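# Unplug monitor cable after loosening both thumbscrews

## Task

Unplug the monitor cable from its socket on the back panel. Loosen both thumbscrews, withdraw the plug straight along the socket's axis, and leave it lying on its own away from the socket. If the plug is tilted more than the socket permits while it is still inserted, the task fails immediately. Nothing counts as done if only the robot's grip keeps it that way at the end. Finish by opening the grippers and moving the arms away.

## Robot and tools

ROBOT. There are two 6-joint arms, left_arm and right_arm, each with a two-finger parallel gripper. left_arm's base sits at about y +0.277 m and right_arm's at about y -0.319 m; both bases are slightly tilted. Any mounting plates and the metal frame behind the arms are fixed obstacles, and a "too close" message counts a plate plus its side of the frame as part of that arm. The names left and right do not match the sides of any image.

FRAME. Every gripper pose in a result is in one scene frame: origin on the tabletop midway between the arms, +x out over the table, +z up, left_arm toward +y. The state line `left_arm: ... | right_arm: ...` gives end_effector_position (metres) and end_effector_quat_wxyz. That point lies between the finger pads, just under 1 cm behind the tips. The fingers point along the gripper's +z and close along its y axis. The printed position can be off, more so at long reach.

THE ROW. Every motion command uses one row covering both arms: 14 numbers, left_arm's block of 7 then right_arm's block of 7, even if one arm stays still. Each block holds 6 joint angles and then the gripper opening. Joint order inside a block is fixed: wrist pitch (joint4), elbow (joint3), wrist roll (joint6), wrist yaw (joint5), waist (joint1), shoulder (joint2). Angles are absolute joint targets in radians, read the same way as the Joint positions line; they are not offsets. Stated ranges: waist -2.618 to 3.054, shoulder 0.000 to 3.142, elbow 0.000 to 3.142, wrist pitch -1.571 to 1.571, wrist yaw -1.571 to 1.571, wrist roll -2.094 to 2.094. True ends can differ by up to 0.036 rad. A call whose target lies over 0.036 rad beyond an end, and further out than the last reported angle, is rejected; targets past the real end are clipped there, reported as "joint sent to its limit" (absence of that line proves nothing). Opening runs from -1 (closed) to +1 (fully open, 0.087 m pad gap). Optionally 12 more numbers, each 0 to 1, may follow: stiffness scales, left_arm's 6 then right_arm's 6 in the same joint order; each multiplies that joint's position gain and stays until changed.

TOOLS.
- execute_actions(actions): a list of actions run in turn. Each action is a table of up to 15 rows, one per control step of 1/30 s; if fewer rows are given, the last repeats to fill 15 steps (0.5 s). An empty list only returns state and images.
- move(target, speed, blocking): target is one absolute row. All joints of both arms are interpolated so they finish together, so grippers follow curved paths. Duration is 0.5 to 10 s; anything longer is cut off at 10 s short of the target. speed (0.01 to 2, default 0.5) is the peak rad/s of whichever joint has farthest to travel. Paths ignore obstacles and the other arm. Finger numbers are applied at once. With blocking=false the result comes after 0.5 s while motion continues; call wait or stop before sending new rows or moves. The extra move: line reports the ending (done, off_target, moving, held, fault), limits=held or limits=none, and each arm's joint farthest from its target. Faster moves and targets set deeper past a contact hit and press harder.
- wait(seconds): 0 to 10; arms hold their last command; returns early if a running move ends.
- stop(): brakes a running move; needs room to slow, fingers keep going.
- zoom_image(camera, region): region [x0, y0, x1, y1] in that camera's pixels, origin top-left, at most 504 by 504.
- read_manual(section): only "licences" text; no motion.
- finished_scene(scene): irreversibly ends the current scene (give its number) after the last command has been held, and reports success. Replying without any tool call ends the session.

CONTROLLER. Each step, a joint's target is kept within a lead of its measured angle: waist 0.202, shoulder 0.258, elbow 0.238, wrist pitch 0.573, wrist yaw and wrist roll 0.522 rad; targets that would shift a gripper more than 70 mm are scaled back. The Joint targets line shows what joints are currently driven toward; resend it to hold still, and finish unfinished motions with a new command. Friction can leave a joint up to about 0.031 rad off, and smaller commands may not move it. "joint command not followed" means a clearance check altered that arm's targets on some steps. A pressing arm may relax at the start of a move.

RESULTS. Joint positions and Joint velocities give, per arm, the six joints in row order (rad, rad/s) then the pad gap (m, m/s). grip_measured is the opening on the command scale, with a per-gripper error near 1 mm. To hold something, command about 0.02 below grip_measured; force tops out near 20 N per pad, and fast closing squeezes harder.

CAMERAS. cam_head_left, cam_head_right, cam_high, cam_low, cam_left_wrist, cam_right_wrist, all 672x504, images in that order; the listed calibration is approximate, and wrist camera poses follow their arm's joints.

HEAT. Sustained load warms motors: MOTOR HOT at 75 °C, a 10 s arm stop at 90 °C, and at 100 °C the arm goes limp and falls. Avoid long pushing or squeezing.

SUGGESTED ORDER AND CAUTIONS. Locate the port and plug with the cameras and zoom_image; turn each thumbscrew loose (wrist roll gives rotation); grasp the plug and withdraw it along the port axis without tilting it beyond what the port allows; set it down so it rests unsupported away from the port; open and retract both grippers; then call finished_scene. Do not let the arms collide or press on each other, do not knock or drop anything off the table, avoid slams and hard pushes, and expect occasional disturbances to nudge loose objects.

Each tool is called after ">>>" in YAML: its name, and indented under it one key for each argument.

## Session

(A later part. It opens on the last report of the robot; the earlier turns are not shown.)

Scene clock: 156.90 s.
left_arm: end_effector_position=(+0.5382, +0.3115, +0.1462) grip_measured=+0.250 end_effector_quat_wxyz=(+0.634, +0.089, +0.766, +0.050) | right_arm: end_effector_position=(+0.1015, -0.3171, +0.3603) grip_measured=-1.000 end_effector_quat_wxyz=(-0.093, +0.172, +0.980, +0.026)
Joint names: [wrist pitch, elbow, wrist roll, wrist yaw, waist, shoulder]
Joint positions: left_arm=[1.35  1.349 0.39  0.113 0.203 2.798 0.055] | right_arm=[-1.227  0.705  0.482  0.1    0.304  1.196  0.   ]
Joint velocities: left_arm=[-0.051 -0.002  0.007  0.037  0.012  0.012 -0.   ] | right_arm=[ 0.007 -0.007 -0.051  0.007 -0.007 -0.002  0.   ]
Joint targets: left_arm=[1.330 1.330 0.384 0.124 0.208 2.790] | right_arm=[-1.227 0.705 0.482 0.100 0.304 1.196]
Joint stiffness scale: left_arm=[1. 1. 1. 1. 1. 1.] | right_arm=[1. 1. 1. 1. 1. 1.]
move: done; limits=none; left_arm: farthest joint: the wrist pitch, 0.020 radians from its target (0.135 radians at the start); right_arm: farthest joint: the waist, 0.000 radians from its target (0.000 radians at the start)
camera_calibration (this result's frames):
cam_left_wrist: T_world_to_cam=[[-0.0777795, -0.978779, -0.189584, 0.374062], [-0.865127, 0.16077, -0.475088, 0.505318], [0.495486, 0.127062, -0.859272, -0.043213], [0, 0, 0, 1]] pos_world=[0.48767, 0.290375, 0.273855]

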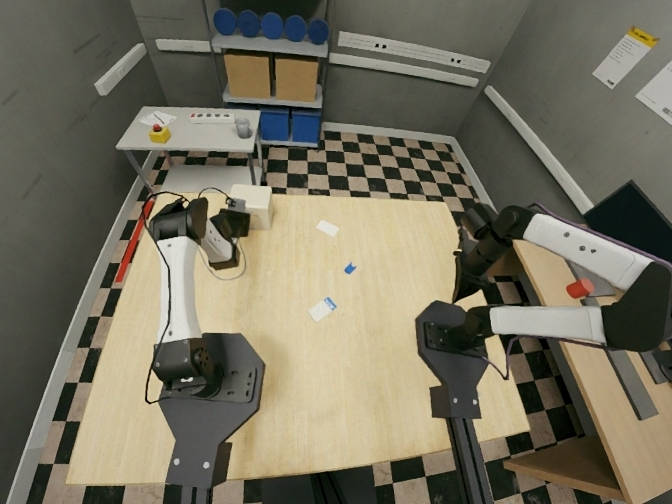

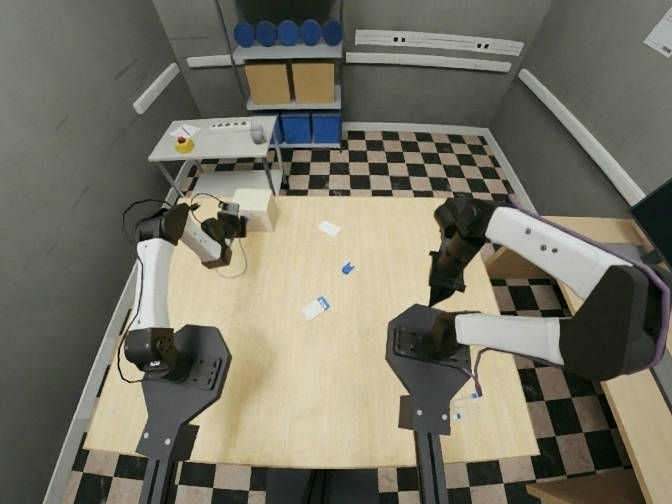

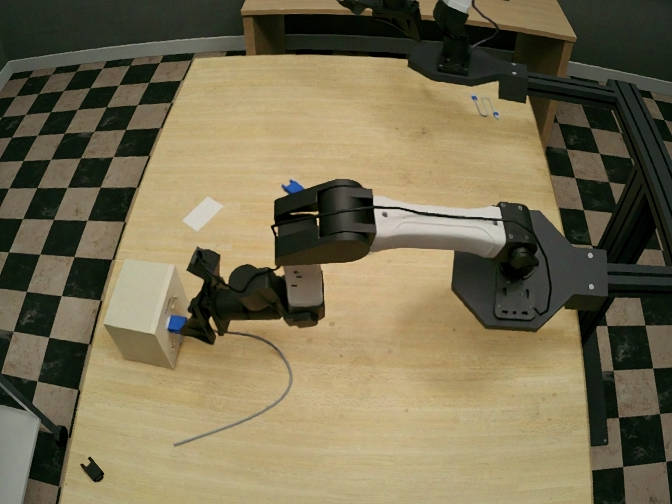

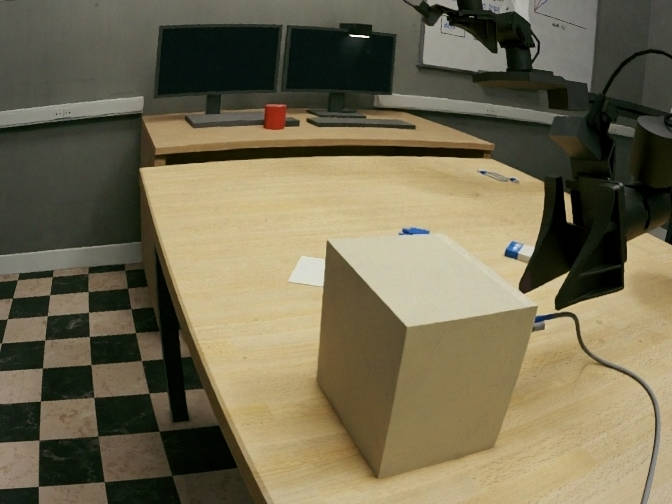

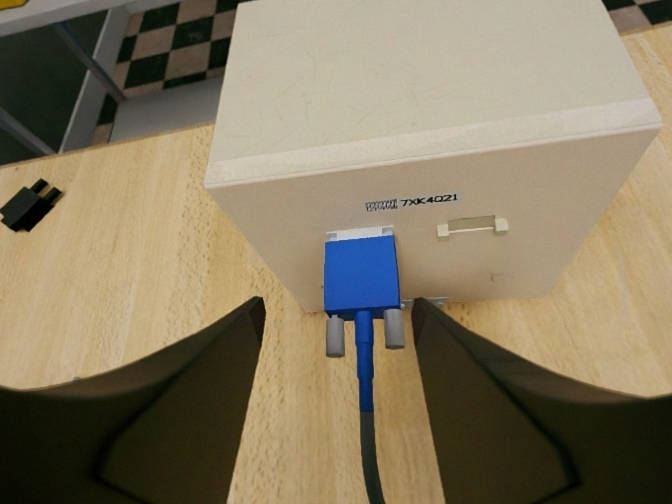

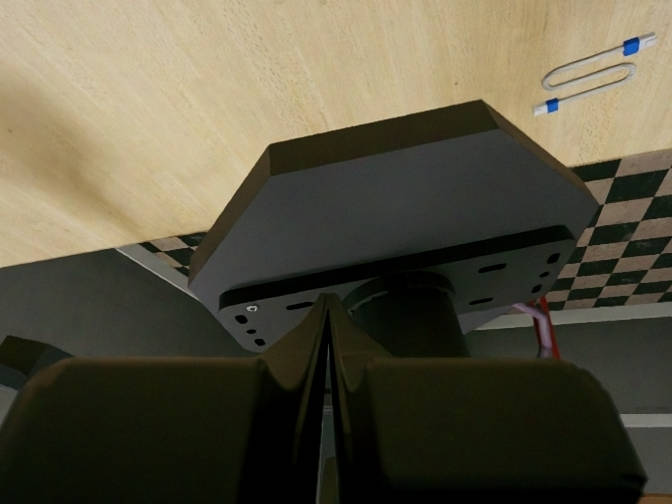

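>>> move:
  target: [1.35,1.481,0.39,0.114,0.214,2.94,0.25,-1.227,0.705,0.482,0.1,0.304,1.196,-1]
  speed: 0.3

Scene clock: 158.13 s.
left_arm: end_effector_position=(+0.5406, +0.3055, +0.1104) grip_measured=+0.250 end_effector_quat_wxyz=(+0.631, +0.089, +0.769, +0.048) | right_arm: end_effector_position=(+0.1015, -0.3171, +0.3603) grip_measured=-1.000 end_effector_quat_wxyz=(-0.093, +0.172, +0.980, +0.026)
Joint names: [wrist pitch, elbow, wrist roll, wrist yaw, waist, shoulder]
Joint positions: left_arm=[1.352 1.465 0.39  0.114 0.203 2.926 0.055] | right_arm=[-1.227  0.705  0.482  0.1    0.304  1.196  0.   ]
Joint velocities: left_arm=[ 0.081 -0.007 -0.037  0.007 -0.007  0.012 -0.   ] | right_arm=[ 0.007  0.012  0.007  0.007 -0.007  0.007  0.   ]
Joint targets: left_arm=[1.350 1.481 0.390 0.114 0.214 2.940] | right_arm=[-1.227 0.705 0.482 0.100 0.304 1.196]
Joint stiffness scale: left_arm=[1. 1. 1. 1. 1. 1.] | right_arm=[1. 1. 1. 1. 1. 1.]
move: done; limits=none; left_arm: farthest joint: the elbow, 0.016 radians from its target (0.132 radians at the start); right_arm: farthest joint: the waist, 0.000 radians from its target (0.000 radians at the start)
camera_calibration (this result's frames):
cam_left_wrist: T_world_to_cam=[[-0.081386, -0.978913, -0.187364, 0.363381], [-0.869195, 0.161702, -0.467282, 0.492417], [0.487726, 0.124826, -0.864027, -0.0690104], [0, 0, 0, 1]] pos_world=[0.491238, 0.284708, 0.238555]

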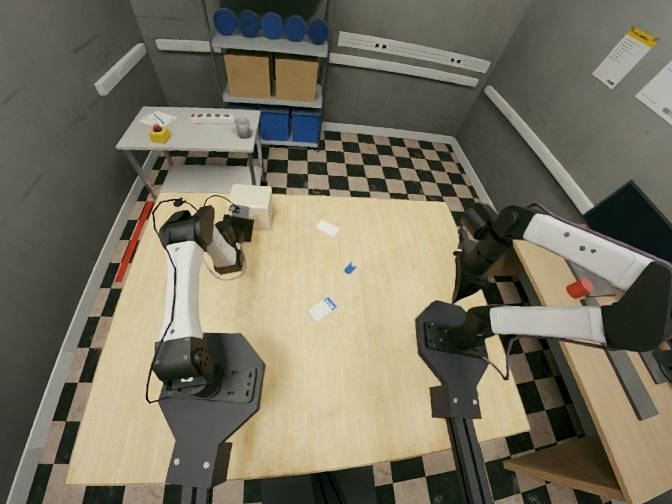

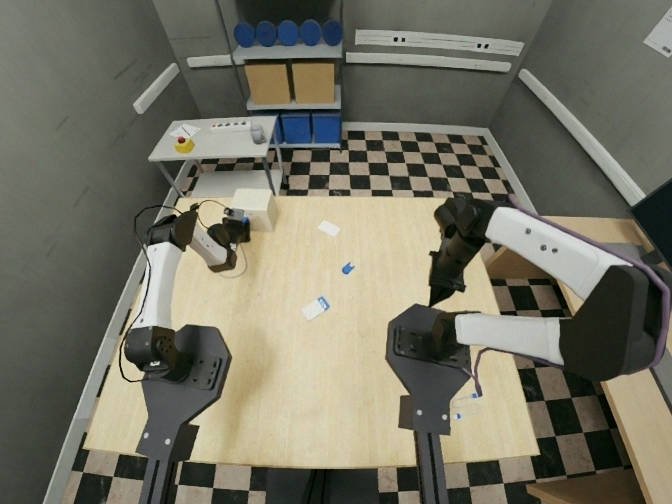

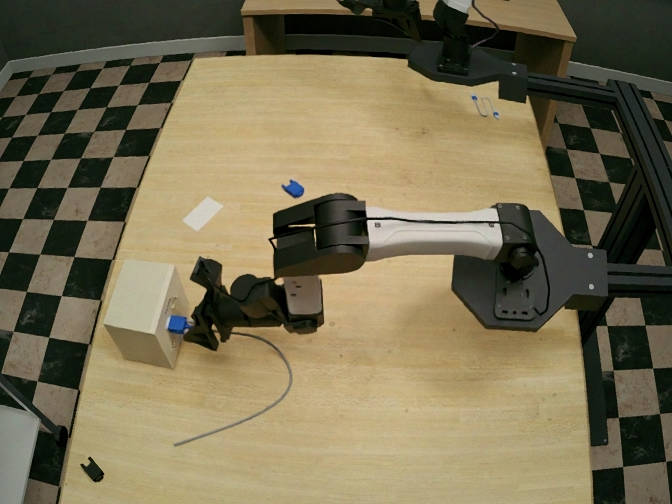

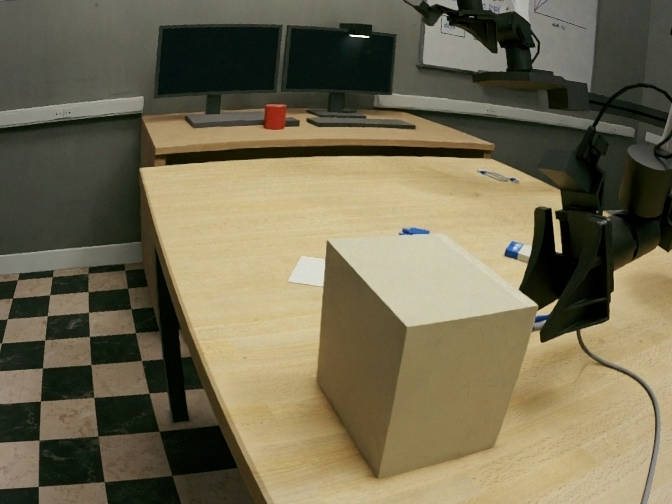

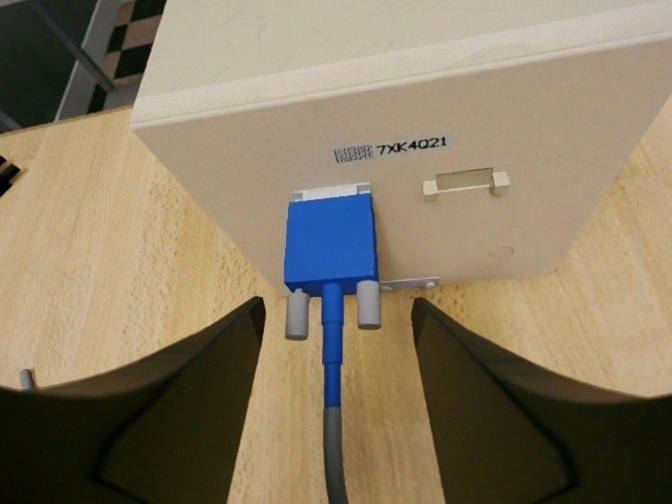

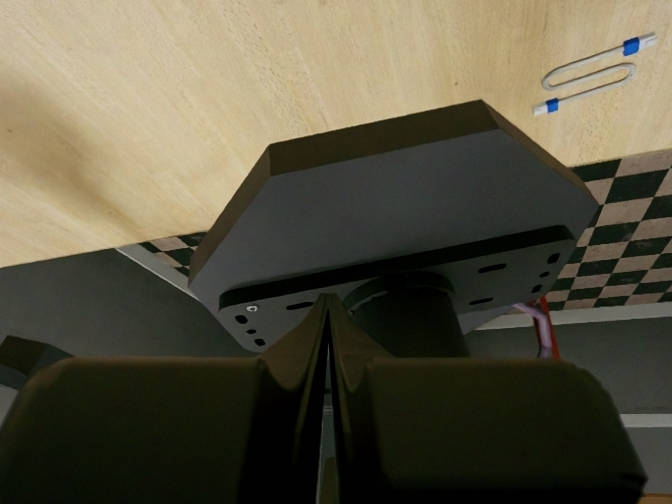

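>>> execute_actions:
  actions:
    - [[1.36,1.481,0.39,0.114,0.22,2.93,0,-1.227,0.705,0.482,0.1,0.304,1.196,-1],[1.36,1.481,0.39,0.114,0.22,2.93,-0.1,-1.227,0.705,0.482,0.1,0.304,1.196,-1],[1.36,1.481,0.39,0.114,0.22,2.93,-0.15,-1.227,0.705,0.482,0.1,0.304,1.196,-1],[1.36,1.481,0.39,0.114,0.22,2.93,-0.2,-1.227,0.705,0.482,0.1,0.304,1.196,-1],[1.36,1.481,0.39,0.114,0.22,2.93,-0.23,-1.227,0.705,0.482,0.1,0.304,1.196,-1],[1.36,1.481,0.39,0.114,0.22,2.93,-0.25,-1.227,0.705,0.482,0.1,0.304,1.196,-1],[1.36,1.481,0.39,0.114,0.22,2.93,-0.27,-1.227,0.705,0.482,0.1,0.304,1.196,-1],[1.36,1.481,0.39,0.114,0.22,2.93,-0.29,-1.227,0.705,0.482,0.1,0.304,1.196,-1],[1.36,1.481,0.39,0.114,0.22,2.93,-0.31,-1.227,0.705,0.482,0.1,0.304,1.196,-1],[1.36,1.481,0.39,0.114,0.22,2.93,-0.33,-1.227,0.705,0.482,0.1,0.304,1.196,-1]]
    - [[1.37,1.482,0.3,0.15,0.22,2.922,-0.33,-1.227,0.705,0.482,0.1,0.304,1.196,-1],[1.372,1.484,0.26,0.162,0.225,2.922,-0.33,-1.227,0.705,0.482,0.1,0.304,1.196,-1],[1.374,1.485,0.22,0.174,0.23,2.922,-0.33,-1.227,0.705,0.482,0.1,0.304,1.196,-1],[1.376,1.487,0.18,0.186,0.236,2.922,-0.33,-1.227,0.705,0.482,0.1,0.304,1.196,-1],[1.378,1.488,0.14,0.198,0.241,2.922,-0.33,-1.227,0.705,0.482,0.1,0.304,1.196,-1],[1.38,1.49,0.1,0.21,0.246,2.922,-0.33,-1.227,0.705,0.482,0.1,0.304,1.196,-1],[1.382,1.491,0.06,0.222,0.252,2.922,-0.33,-1.227,0.705,0.482,0.1,0.304,1.196,-1],[1.384,1.493,0.02,0.234,0.257,2.922,-0.33,-1.227,0.705,0.482,0.1,0.304,1.196,-1],[1.386,1.494,-0.02,0.246,0.262,2.922,-0.33,-1.227,0.705,0.482,0.1,0.304,1.196,-1],[1.388,1.496,-0.06,0.258,0.268,2.922,-0.33,-1.227,0.705,0.482,0.1,0.304,1.196,-1],[1.39,1.497,-0.09,0.27,0.273,2.922,-0.33,-1.227,0.705,0.482,0.1,0.304,1.196,-1],[1.39,1.499,-0.12,0.28,0.278,2.922,-0.33,-1.227,0.705,0.482,0.1,0.304,1.196,-1],[1.39,1.499,-0.1,0.27,0.278,2.922,-0.33,-1.227,0.705,0.482,0.1,0.304,1.196,-1],[1.39,1.499,-0.02,0.254,0.278,2.922,-0.33,-1.227,0.705,0.482,0.1,0.304,1.196,-1]]

Scene clock: 160.37 s.
left_arm: end_effector_position=(+0.5400, +0.3053, +0.1069) grip_measured=-0.315 end_effector_quat_wxyz=(+0.626, -0.042, +0.772, -0.099) | right_arm: end_effector_position=(+0.1015, -0.3171, +0.3603) grip_measured=-1.000 end_effector_quat_wxyz=(-0.093, +0.172, +0.980, +0.026)
Joint names: [wrist pitch, elbow, wrist roll, wrist yaw, waist, shoulder]
Joint positions: left_arm=[1.32  1.486 0.008 0.234 0.263 2.926 0.03 ] | right_arm=[-1.227  0.705  0.482  0.1    0.304  1.196  0.   ]
Joint velocities: left_arm=[ 0.066  0.012 -0.081 -0.007  0.002 -0.007 -0.   ] | right_arm=[-0.007  0.017 -0.081 -0.066  0.002 -0.027  0.   ]
Joint targets: left_arm=[1.390 1.499 -0.020 0.254 0.278 2.922] | right_arm=[-1.227 0.705 0.482 0.100 0.304 1.196]
Joint stiffness scale: left_arm=[1. 1. 1. 1. 1. 1.] | right_arm=[1. 1. 1. 1. 1. 1.]
camera_calibration (this result's frames):
cam_left_wrist: T_world_to_cam=[[-0.0639973, -0.976711, 0.204792, 0.310431], [-0.882385, -0.0404755, -0.468784, 0.559333], [0.466156, -0.210706, -0.859245, 0.041905], [0, 0, 0, 1]] pos_world=[0.493879, 0.33467, 0.23464]

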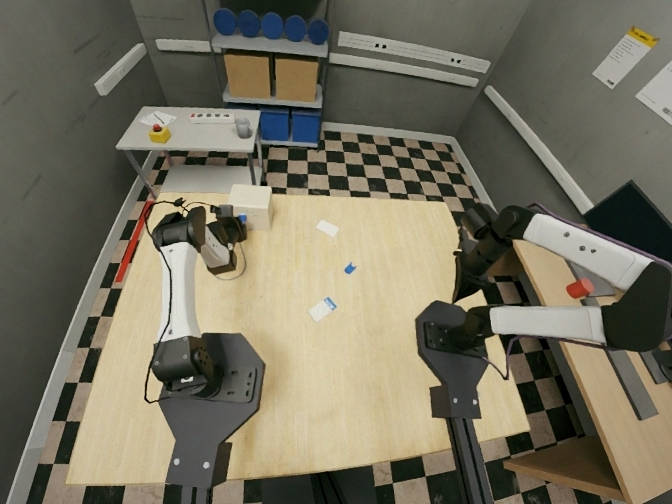

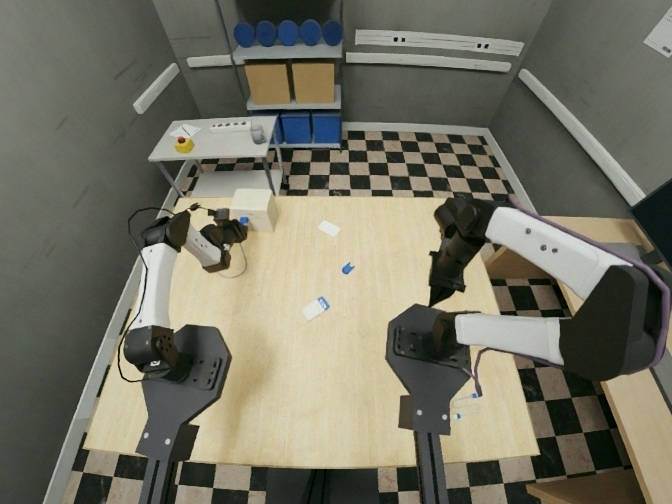

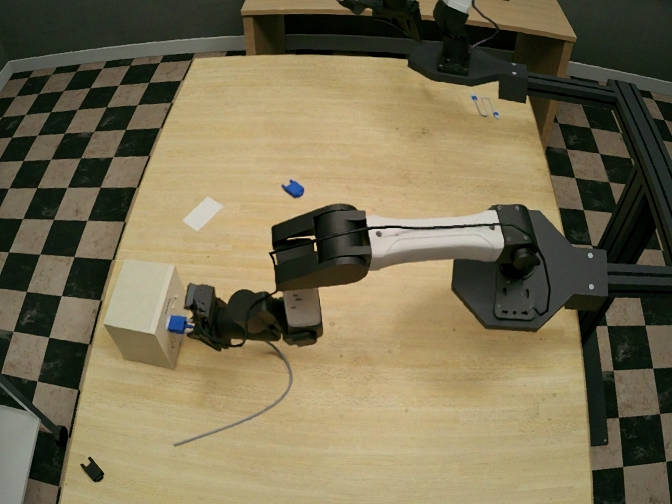

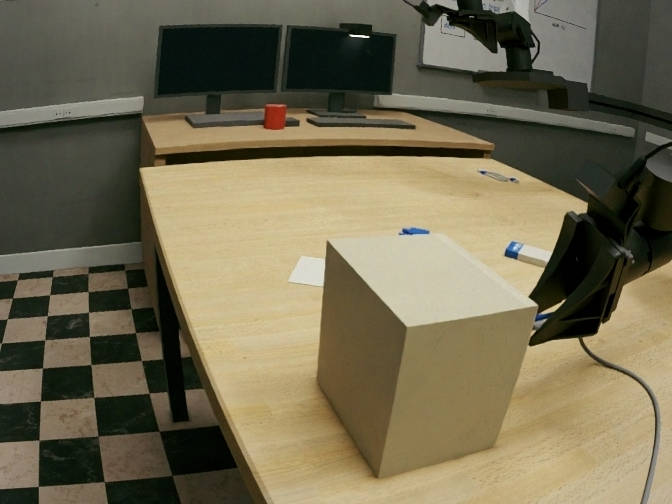

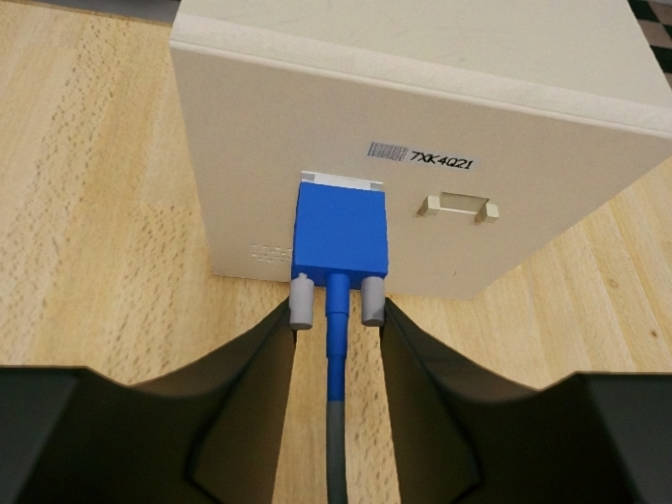

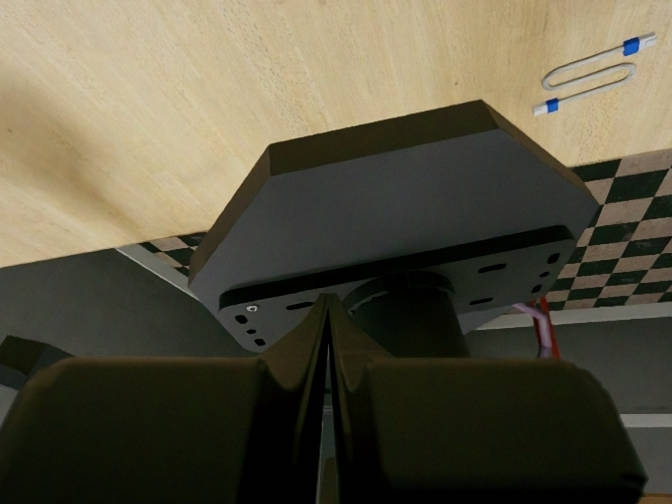

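>>> execute_actions:
  actions: []

>>> zoom_image:
  camera: "cam_left_wrist"
  region: [260, 160, 420, 350]

Scene clock: 161.40 s.
left_arm: end_effector_position=(+0.5398, +0.3047, +0.1068) grip_measured=-0.320 end_effector_quat_wxyz=(+0.625, -0.049, +0.772, -0.104) | right_arm: end_effector_position=(+0.1015, -0.3171, +0.3603) grip_measured=-1.000 end_effector_quat_wxyz=(-0.093, +0.172, +0.980, +0.026)
Joint names: [wrist pitch, elbow, wrist roll, wrist yaw, waist, shoulder]
Joint positions: left_arm=[ 1.318  1.486 -0.009  0.234  0.264  2.926  0.03 ] | right_arm=[-1.227  0.705  0.482  0.1    0.304  1.196  0.   ]
Joint velocities: left_arm=[-0.022  0.002 -0.007 -0.037 -0.017  0.007  0.001] | right_arm=[-0.007 -0.007  0.022  0.095 -0.007 -0.007  0.   ]
Joint targets: left_arm=[1.390 1.499 -0.020 0.254 0.278 2.922] | right_arm=[-1.227 0.705 0.482 0.100 0.304 1.196]
Joint stiffness scale: left_arm=[1. 1. 1. 1. 1. 1.] | right_arm=[1. 1. 1. 1. 1. 1.]
camera_calibration (this result's frames):
cam_left_wrist: T_world_to_cam=[[-0.0598957, -0.973331, 0.22145, 0.304907], [-0.883574, -0.0515254, -0.465448, 0.562746], [0.464445, -0.223546, -0.856924, 0.0463382], [0, 0, 0, 1]] pos_world=[0.493969, 0.33613, 0.234115]

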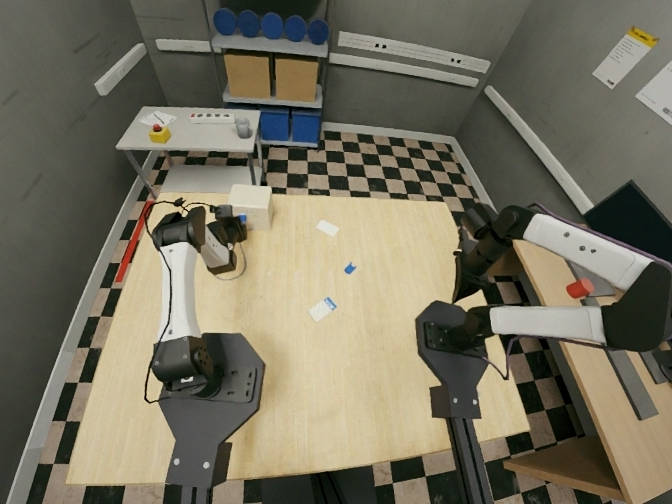

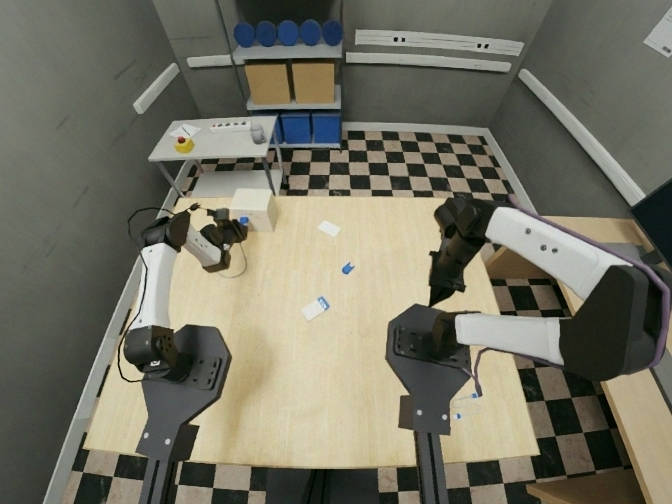

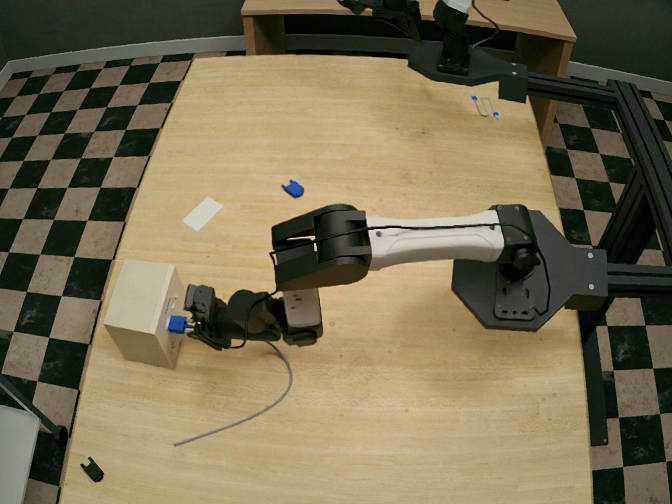

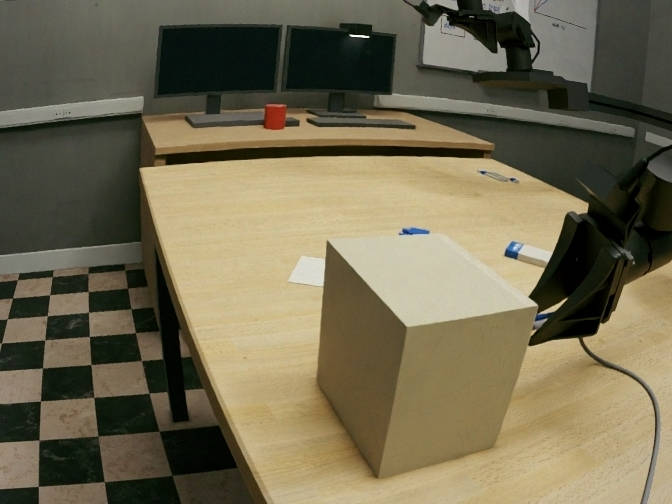

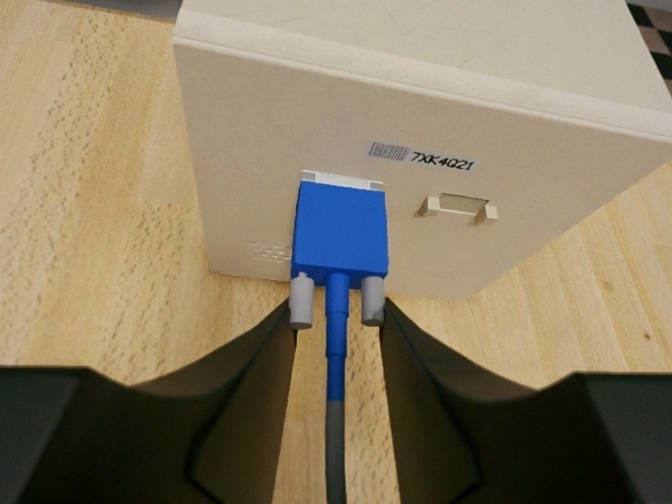

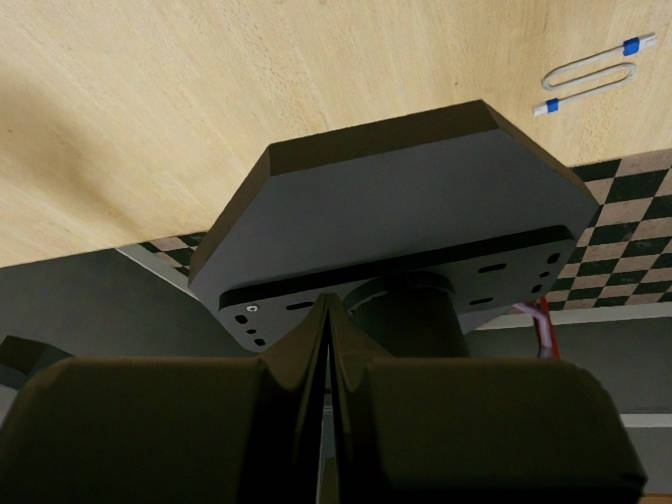

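Region (260, 160, 420, 350) of cam_left_wrist's 672x504 image, scaled by 2.653, with more detail than that image has; it fills the left 424 columns of this view, and the rest is white.

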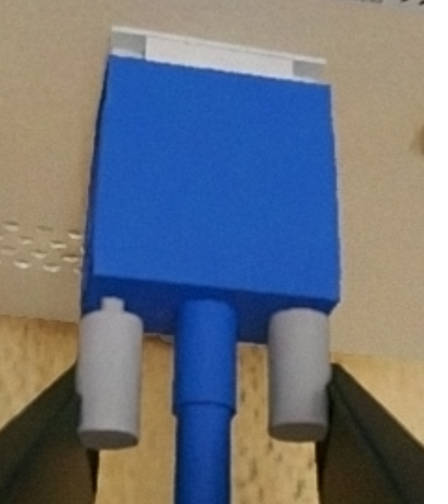

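>>> execute_actions:
  actions:
    - [[1.33,1.486,-0.01,0.24,0.268,2.926,-0.08,-1.227,0.705,0.482,0.1,0.304,1.196,-1],[1.33,1.486,-0.01,0.24,0.268,2.926,-0.08,-1.227,0.705,0.482,0.1,0.304,1.196,-1],[1.33,1.486,-0.01,0.24,0.268,2.926,-0.08,-1.227,0.705,0.482,0.1,0.304,1.196,-1],[1.345,1.47,0.2,0.16,0.25,2.926,-0.08,-1.227,0.705,0.482,0.1,0.304,1.196,-1],[1.35,1.465,0.3,0.13,0.24,2.926,-0.08,-1.227,0.705,0.482,0.1,0.304,1.196,-1],[1.355,1.46,0.4,0.104,0.23,2.926,-0.08,-1.227,0.705,0.482,0.1,0.304,1.196,-1],[1.36,1.455,0.45,0.09,0.22,2.926,-0.08,-1.227,0.705,0.482,0.1,0.304,1.196,-1],[1.36,1.452,0.45,0.09,0.21,2.926,-0.08,-1.227,0.705,0.482,0.1,0.304,1.196,-1],[1.36,1.452,0.45,0.09,0.204,2.926,-0.08,-1.227,0.705,0.482,0.1,0.304,1.196,-1],[1.36,1.452,0.4,0.104,0.2,2.926,-0.08,-1.227,0.705,0.482,0.1,0.304,1.196,-1]]
    - [[1.36,1.452,0.4,0.104,0.2,2.926,-0.15,-1.227,0.705,0.482,0.1,0.304,1.196,-1],[1.36,1.452,0.4,0.104,0.2,2.926,-0.2,-1.227,0.705,0.482,0.1,0.304,1.196,-1],[1.36,1.452,0.4,0.104,0.2,2.926,-0.23,-1.227,0.705,0.482,0.1,0.304,1.196,-1],[1.36,1.452,0.4,0.104,0.2,2.926,-0.25,-1.227,0.705,0.482,0.1,0.304,1.196,-1],[1.36,1.452,0.4,0.104,0.2,2.926,-0.27,-1.227,0.705,0.482,0.1,0.304,1.196,-1],[1.36,1.452,0.4,0.104,0.2,2.926,-0.28,-1.227,0.705,0.482,0.1,0.304,1.196,-1],[1.36,1.47,0.4,0.104,0.205,2.926,-0.29,-1.227,0.705,0.482,0.1,0.304,1.196,-1],[1.36,1.47,0.4,0.104,0.205,2.926,-0.3,-1.227,0.705,0.482,0.1,0.304,1.196,-1]]

>>> zoom_image:
  camera: "cam_left_wrist"
  region: [260, 160, 420, 350]

Scene clock: 163.53 s.
left_arm: end_effector_position=(+0.5428, +0.3070, +0.1129) grip_measured=-0.296 end_effector_quat_wxyz=(+0.635, +0.091, +0.766, +0.051) | right_arm: end_effector_position=(+0.1015, -0.3171, +0.3603) grip_measured=-1.000 end_effector_quat_wxyz=(-0.093, +0.172, +0.980, +0.026)
Joint names: [wrist pitch, elbow, wrist roll, wrist yaw, waist, shoulder]
Joint positions: left_arm=[1.357 1.471 0.394 0.115 0.204 2.926 0.031] | right_arm=[-1.227  0.705  0.482  0.1    0.304  1.196  0.   ]
Joint velocities: left_arm=[-0.037 -0.002 -0.037  0.007  0.007 -0.007 -0.   ] | right_arm=[-0.037  0.002  0.037 -0.022 -0.002  0.007  0.   ]
Joint targets: left_arm=[1.360 1.470 0.400 0.104 0.205 2.926] | right_arm=[-1.227 0.705 0.482 0.100 0.304 1.196]
Joint stiffness scale: left_arm=[1. 1. 1. 1. 1. 1.] | right_arm=[1. 1. 1. 1. 1. 1.]
camera_calibration (this result's frames):
cam_left_wrist: T_world_to_cam=[[-0.0789913, -0.978004, -0.193051, 0.364539], [-0.864587, 0.163612, -0.475101, 0.493085], [0.496236, 0.12938, -0.858493, -0.0746822], [0, 0, 0, 1]] pos_world=[0.49217, 0.285508, 0.240526]

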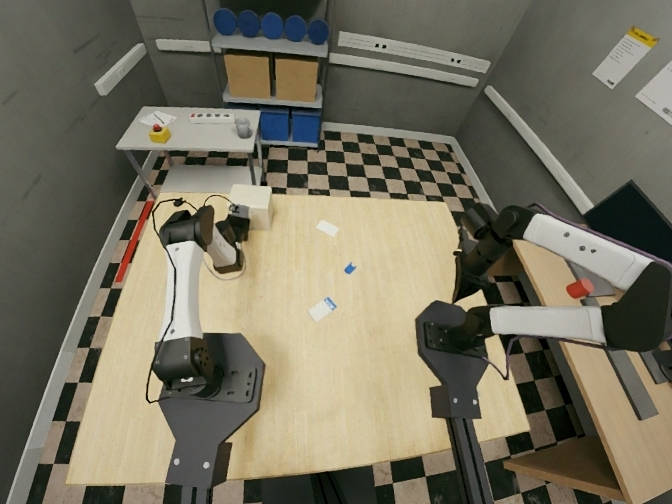

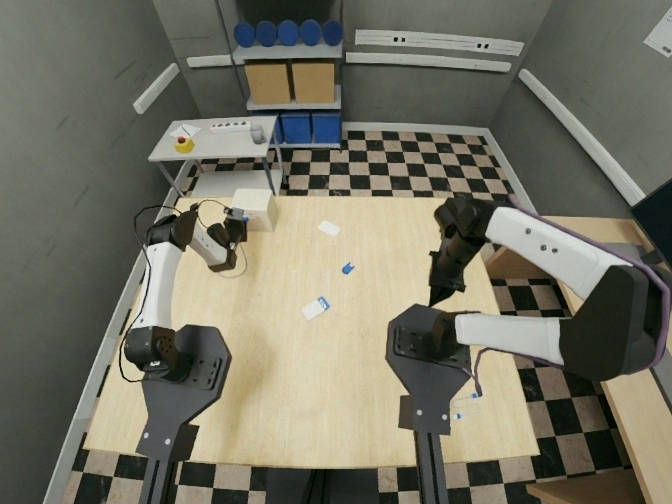

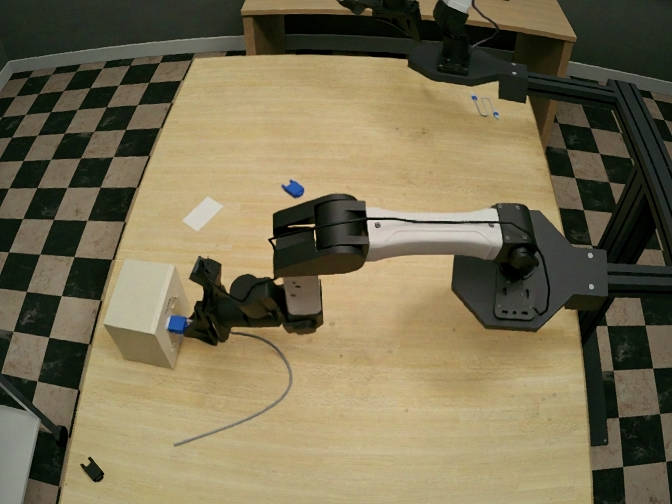

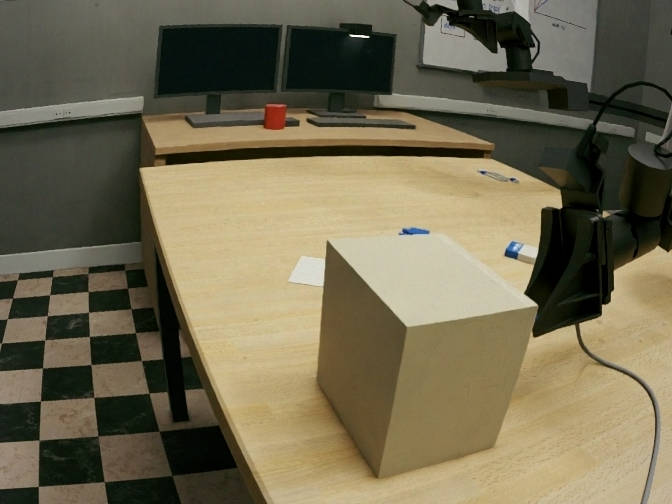

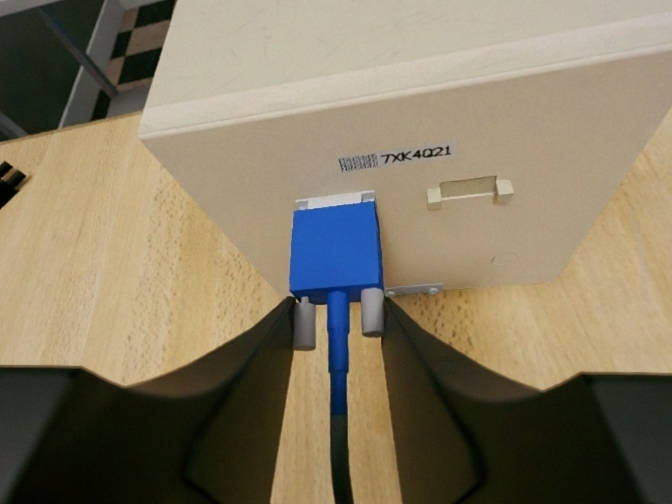

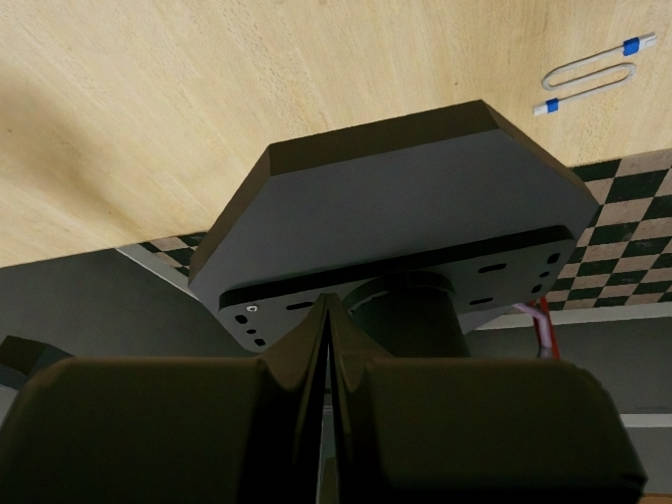

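Region (260, 160, 420, 350) of cam_left_wrist's 672x504 image, scaled by 2.653, with more detail than that image has; it fills the left 424 columns of this view, and the rest is white.

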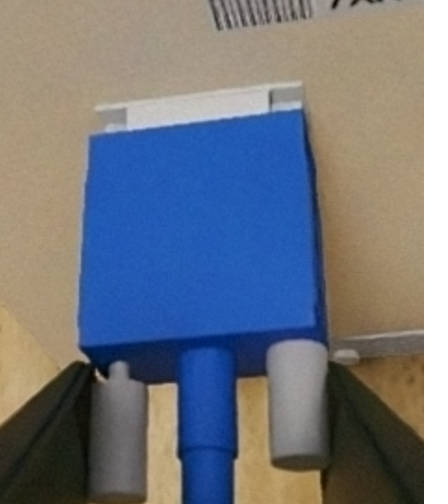

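>>> execute_actions:
  actions:
    - [[1.375,1.487,0.3,0.15,0.22,2.922,-0.304,-1.227,0.705,0.482,0.1,0.304,1.196,-1],[1.377,1.488,0.26,0.162,0.225,2.922,-0.303,-1.227,0.705,0.482,0.1,0.304,1.196,-1],[1.378,1.489,0.22,0.174,0.23,2.922,-0.301,-1.227,0.705,0.482,0.1,0.304,1.196,-1],[1.38,1.49,0.18,0.186,0.236,2.922,-0.299,-1.227,0.705,0.482,0.1,0.304,1.196,-1],[1.381,1.491,0.14,0.198,0.241,2.922,-0.297,-1.227,0.705,0.482,0.1,0.304,1.196,-1],[1.383,1.492,0.1,0.21,0.246,2.922,-0.295,-1.227,0.705,0.482,0.1,0.304,1.196,-1],[1.384,1.493,0.06,0.222,0.252,2.922,-0.294,-1.227,0.705,0.482,0.1,0.304,1.196,-1],[1.386,1.494,0.02,0.234,0.257,2.922,-0.294,-1.227,0.705,0.482,0.1,0.304,1.196,-1],[1.387,1.495,-0.02,0.246,0.262,2.922,-0.294,-1.227,0.705,0.482,0.1,0.304,1.196,-1],[1.388,1.496,-0.06,0.258,0.268,2.922,-0.295,-1.227,0.705,0.482,0.1,0.304,1.196,-1],[1.39,1.497,-0.09,0.27,0.273,2.922,-0.297,-1.227,0.705,0.482,0.1,0.304,1.196,-1],[1.39,1.499,-0.12,0.28,0.278,2.922,-0.3,-1.227,0.705,0.482,0.1,0.304,1.196,-1],[1.39,1.499,-0.1,0.27,0.278,2.922,-0.302,-1.227,0.705,0.482,0.1,0.304,1.196,-1],[1.39,1.499,-0.02,0.254,0.278,2.922,-0.304,-1.227,0.705,0.482,0.1,0.304,1.196,-1]]

>>> zoom_image:
  camera: "cam_left_wrist"
  region: [260, 160, 420, 350]

Scene clock: 165.10 s.
left_arm: end_effector_position=(+0.5421, +0.3057, +0.1100) grip_measured=-0.299 end_effector_quat_wxyz=(+0.631, -0.042, +0.769, -0.097) | right_arm: end_effector_position=(+0.1015, -0.3171, +0.3603) grip_measured=-1.000 end_effector_quat_wxyz=(-0.093, +0.172, +0.980, +0.026)
Joint names: [wrist pitch, elbow, wrist roll, wrist yaw, waist, shoulder]
Joint positions: left_arm=[1.328 1.49  0.007 0.233 0.262 2.926 0.031] | right_arm=[-1.227  0.705  0.482  0.1    0.304  1.196  0.   ]
Joint velocities: left_arm=[-0.022  0.012 -0.154  0.066  0.002 -0.007 -0.001] | right_arm=[-0.007 -0.007  0.007 -0.037 -0.017 -0.007  0.   ]
Joint targets: left_arm=[1.390 1.499 -0.020 0.254 0.278 2.922] | right_arm=[-1.227 0.705 0.482 0.100 0.304 1.196]
Joint stiffness scale: left_arm=[1. 1. 1. 1. 1. 1.] | right_arm=[1. 1. 1. 1. 1. 1.]
camera_calibration (this result's frames):
cam_left_wrist: T_world_to_cam=[[-0.0636241, -0.977238, 0.202382, 0.310622], [-0.876579, -0.0422119, -0.479404, 0.561258], [0.477035, -0.207905, -0.85394, 0.0363473], [0, 0, 0, 1]] pos_world=[0.494411, 0.3348, 0.237244]

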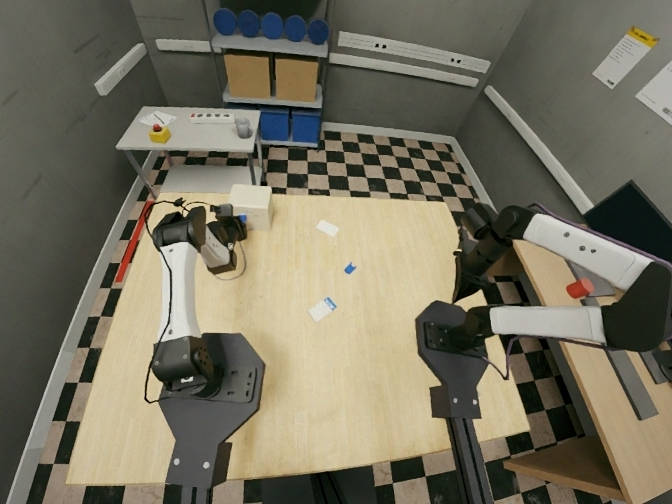

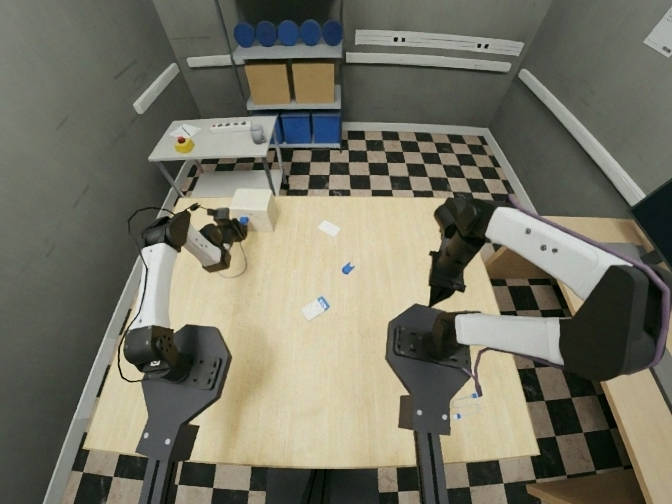

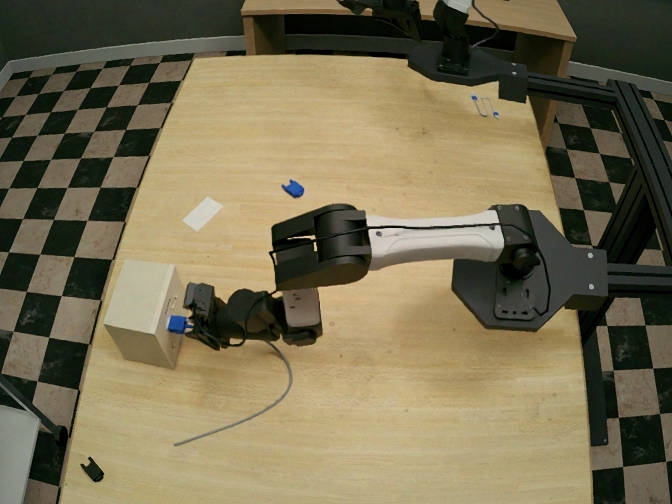

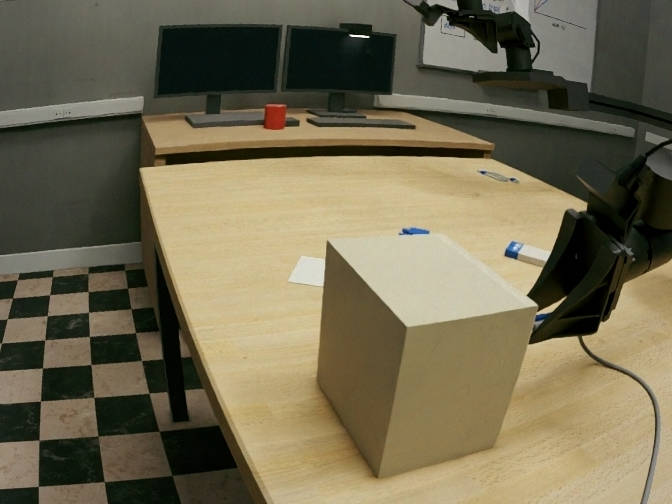

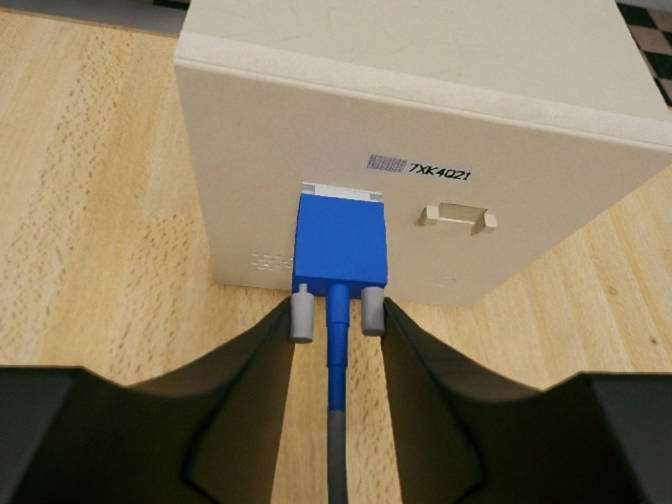

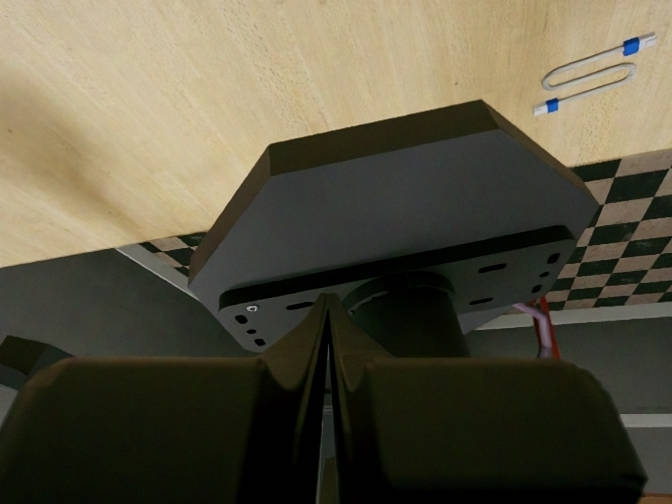

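Region (260, 160, 420, 350) of cam_left_wrist's 672x504 image, scaled by 2.653, with more detail than that image has; it fills the left 424 columns of this view, and the rest is white.

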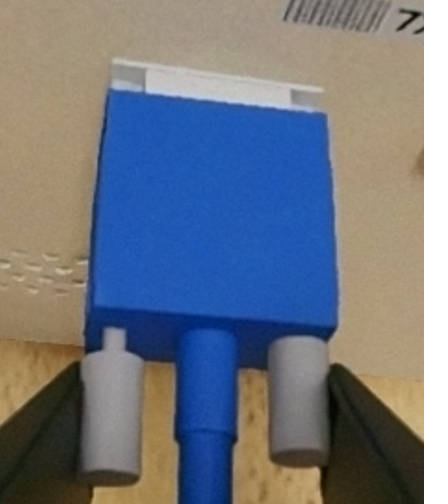

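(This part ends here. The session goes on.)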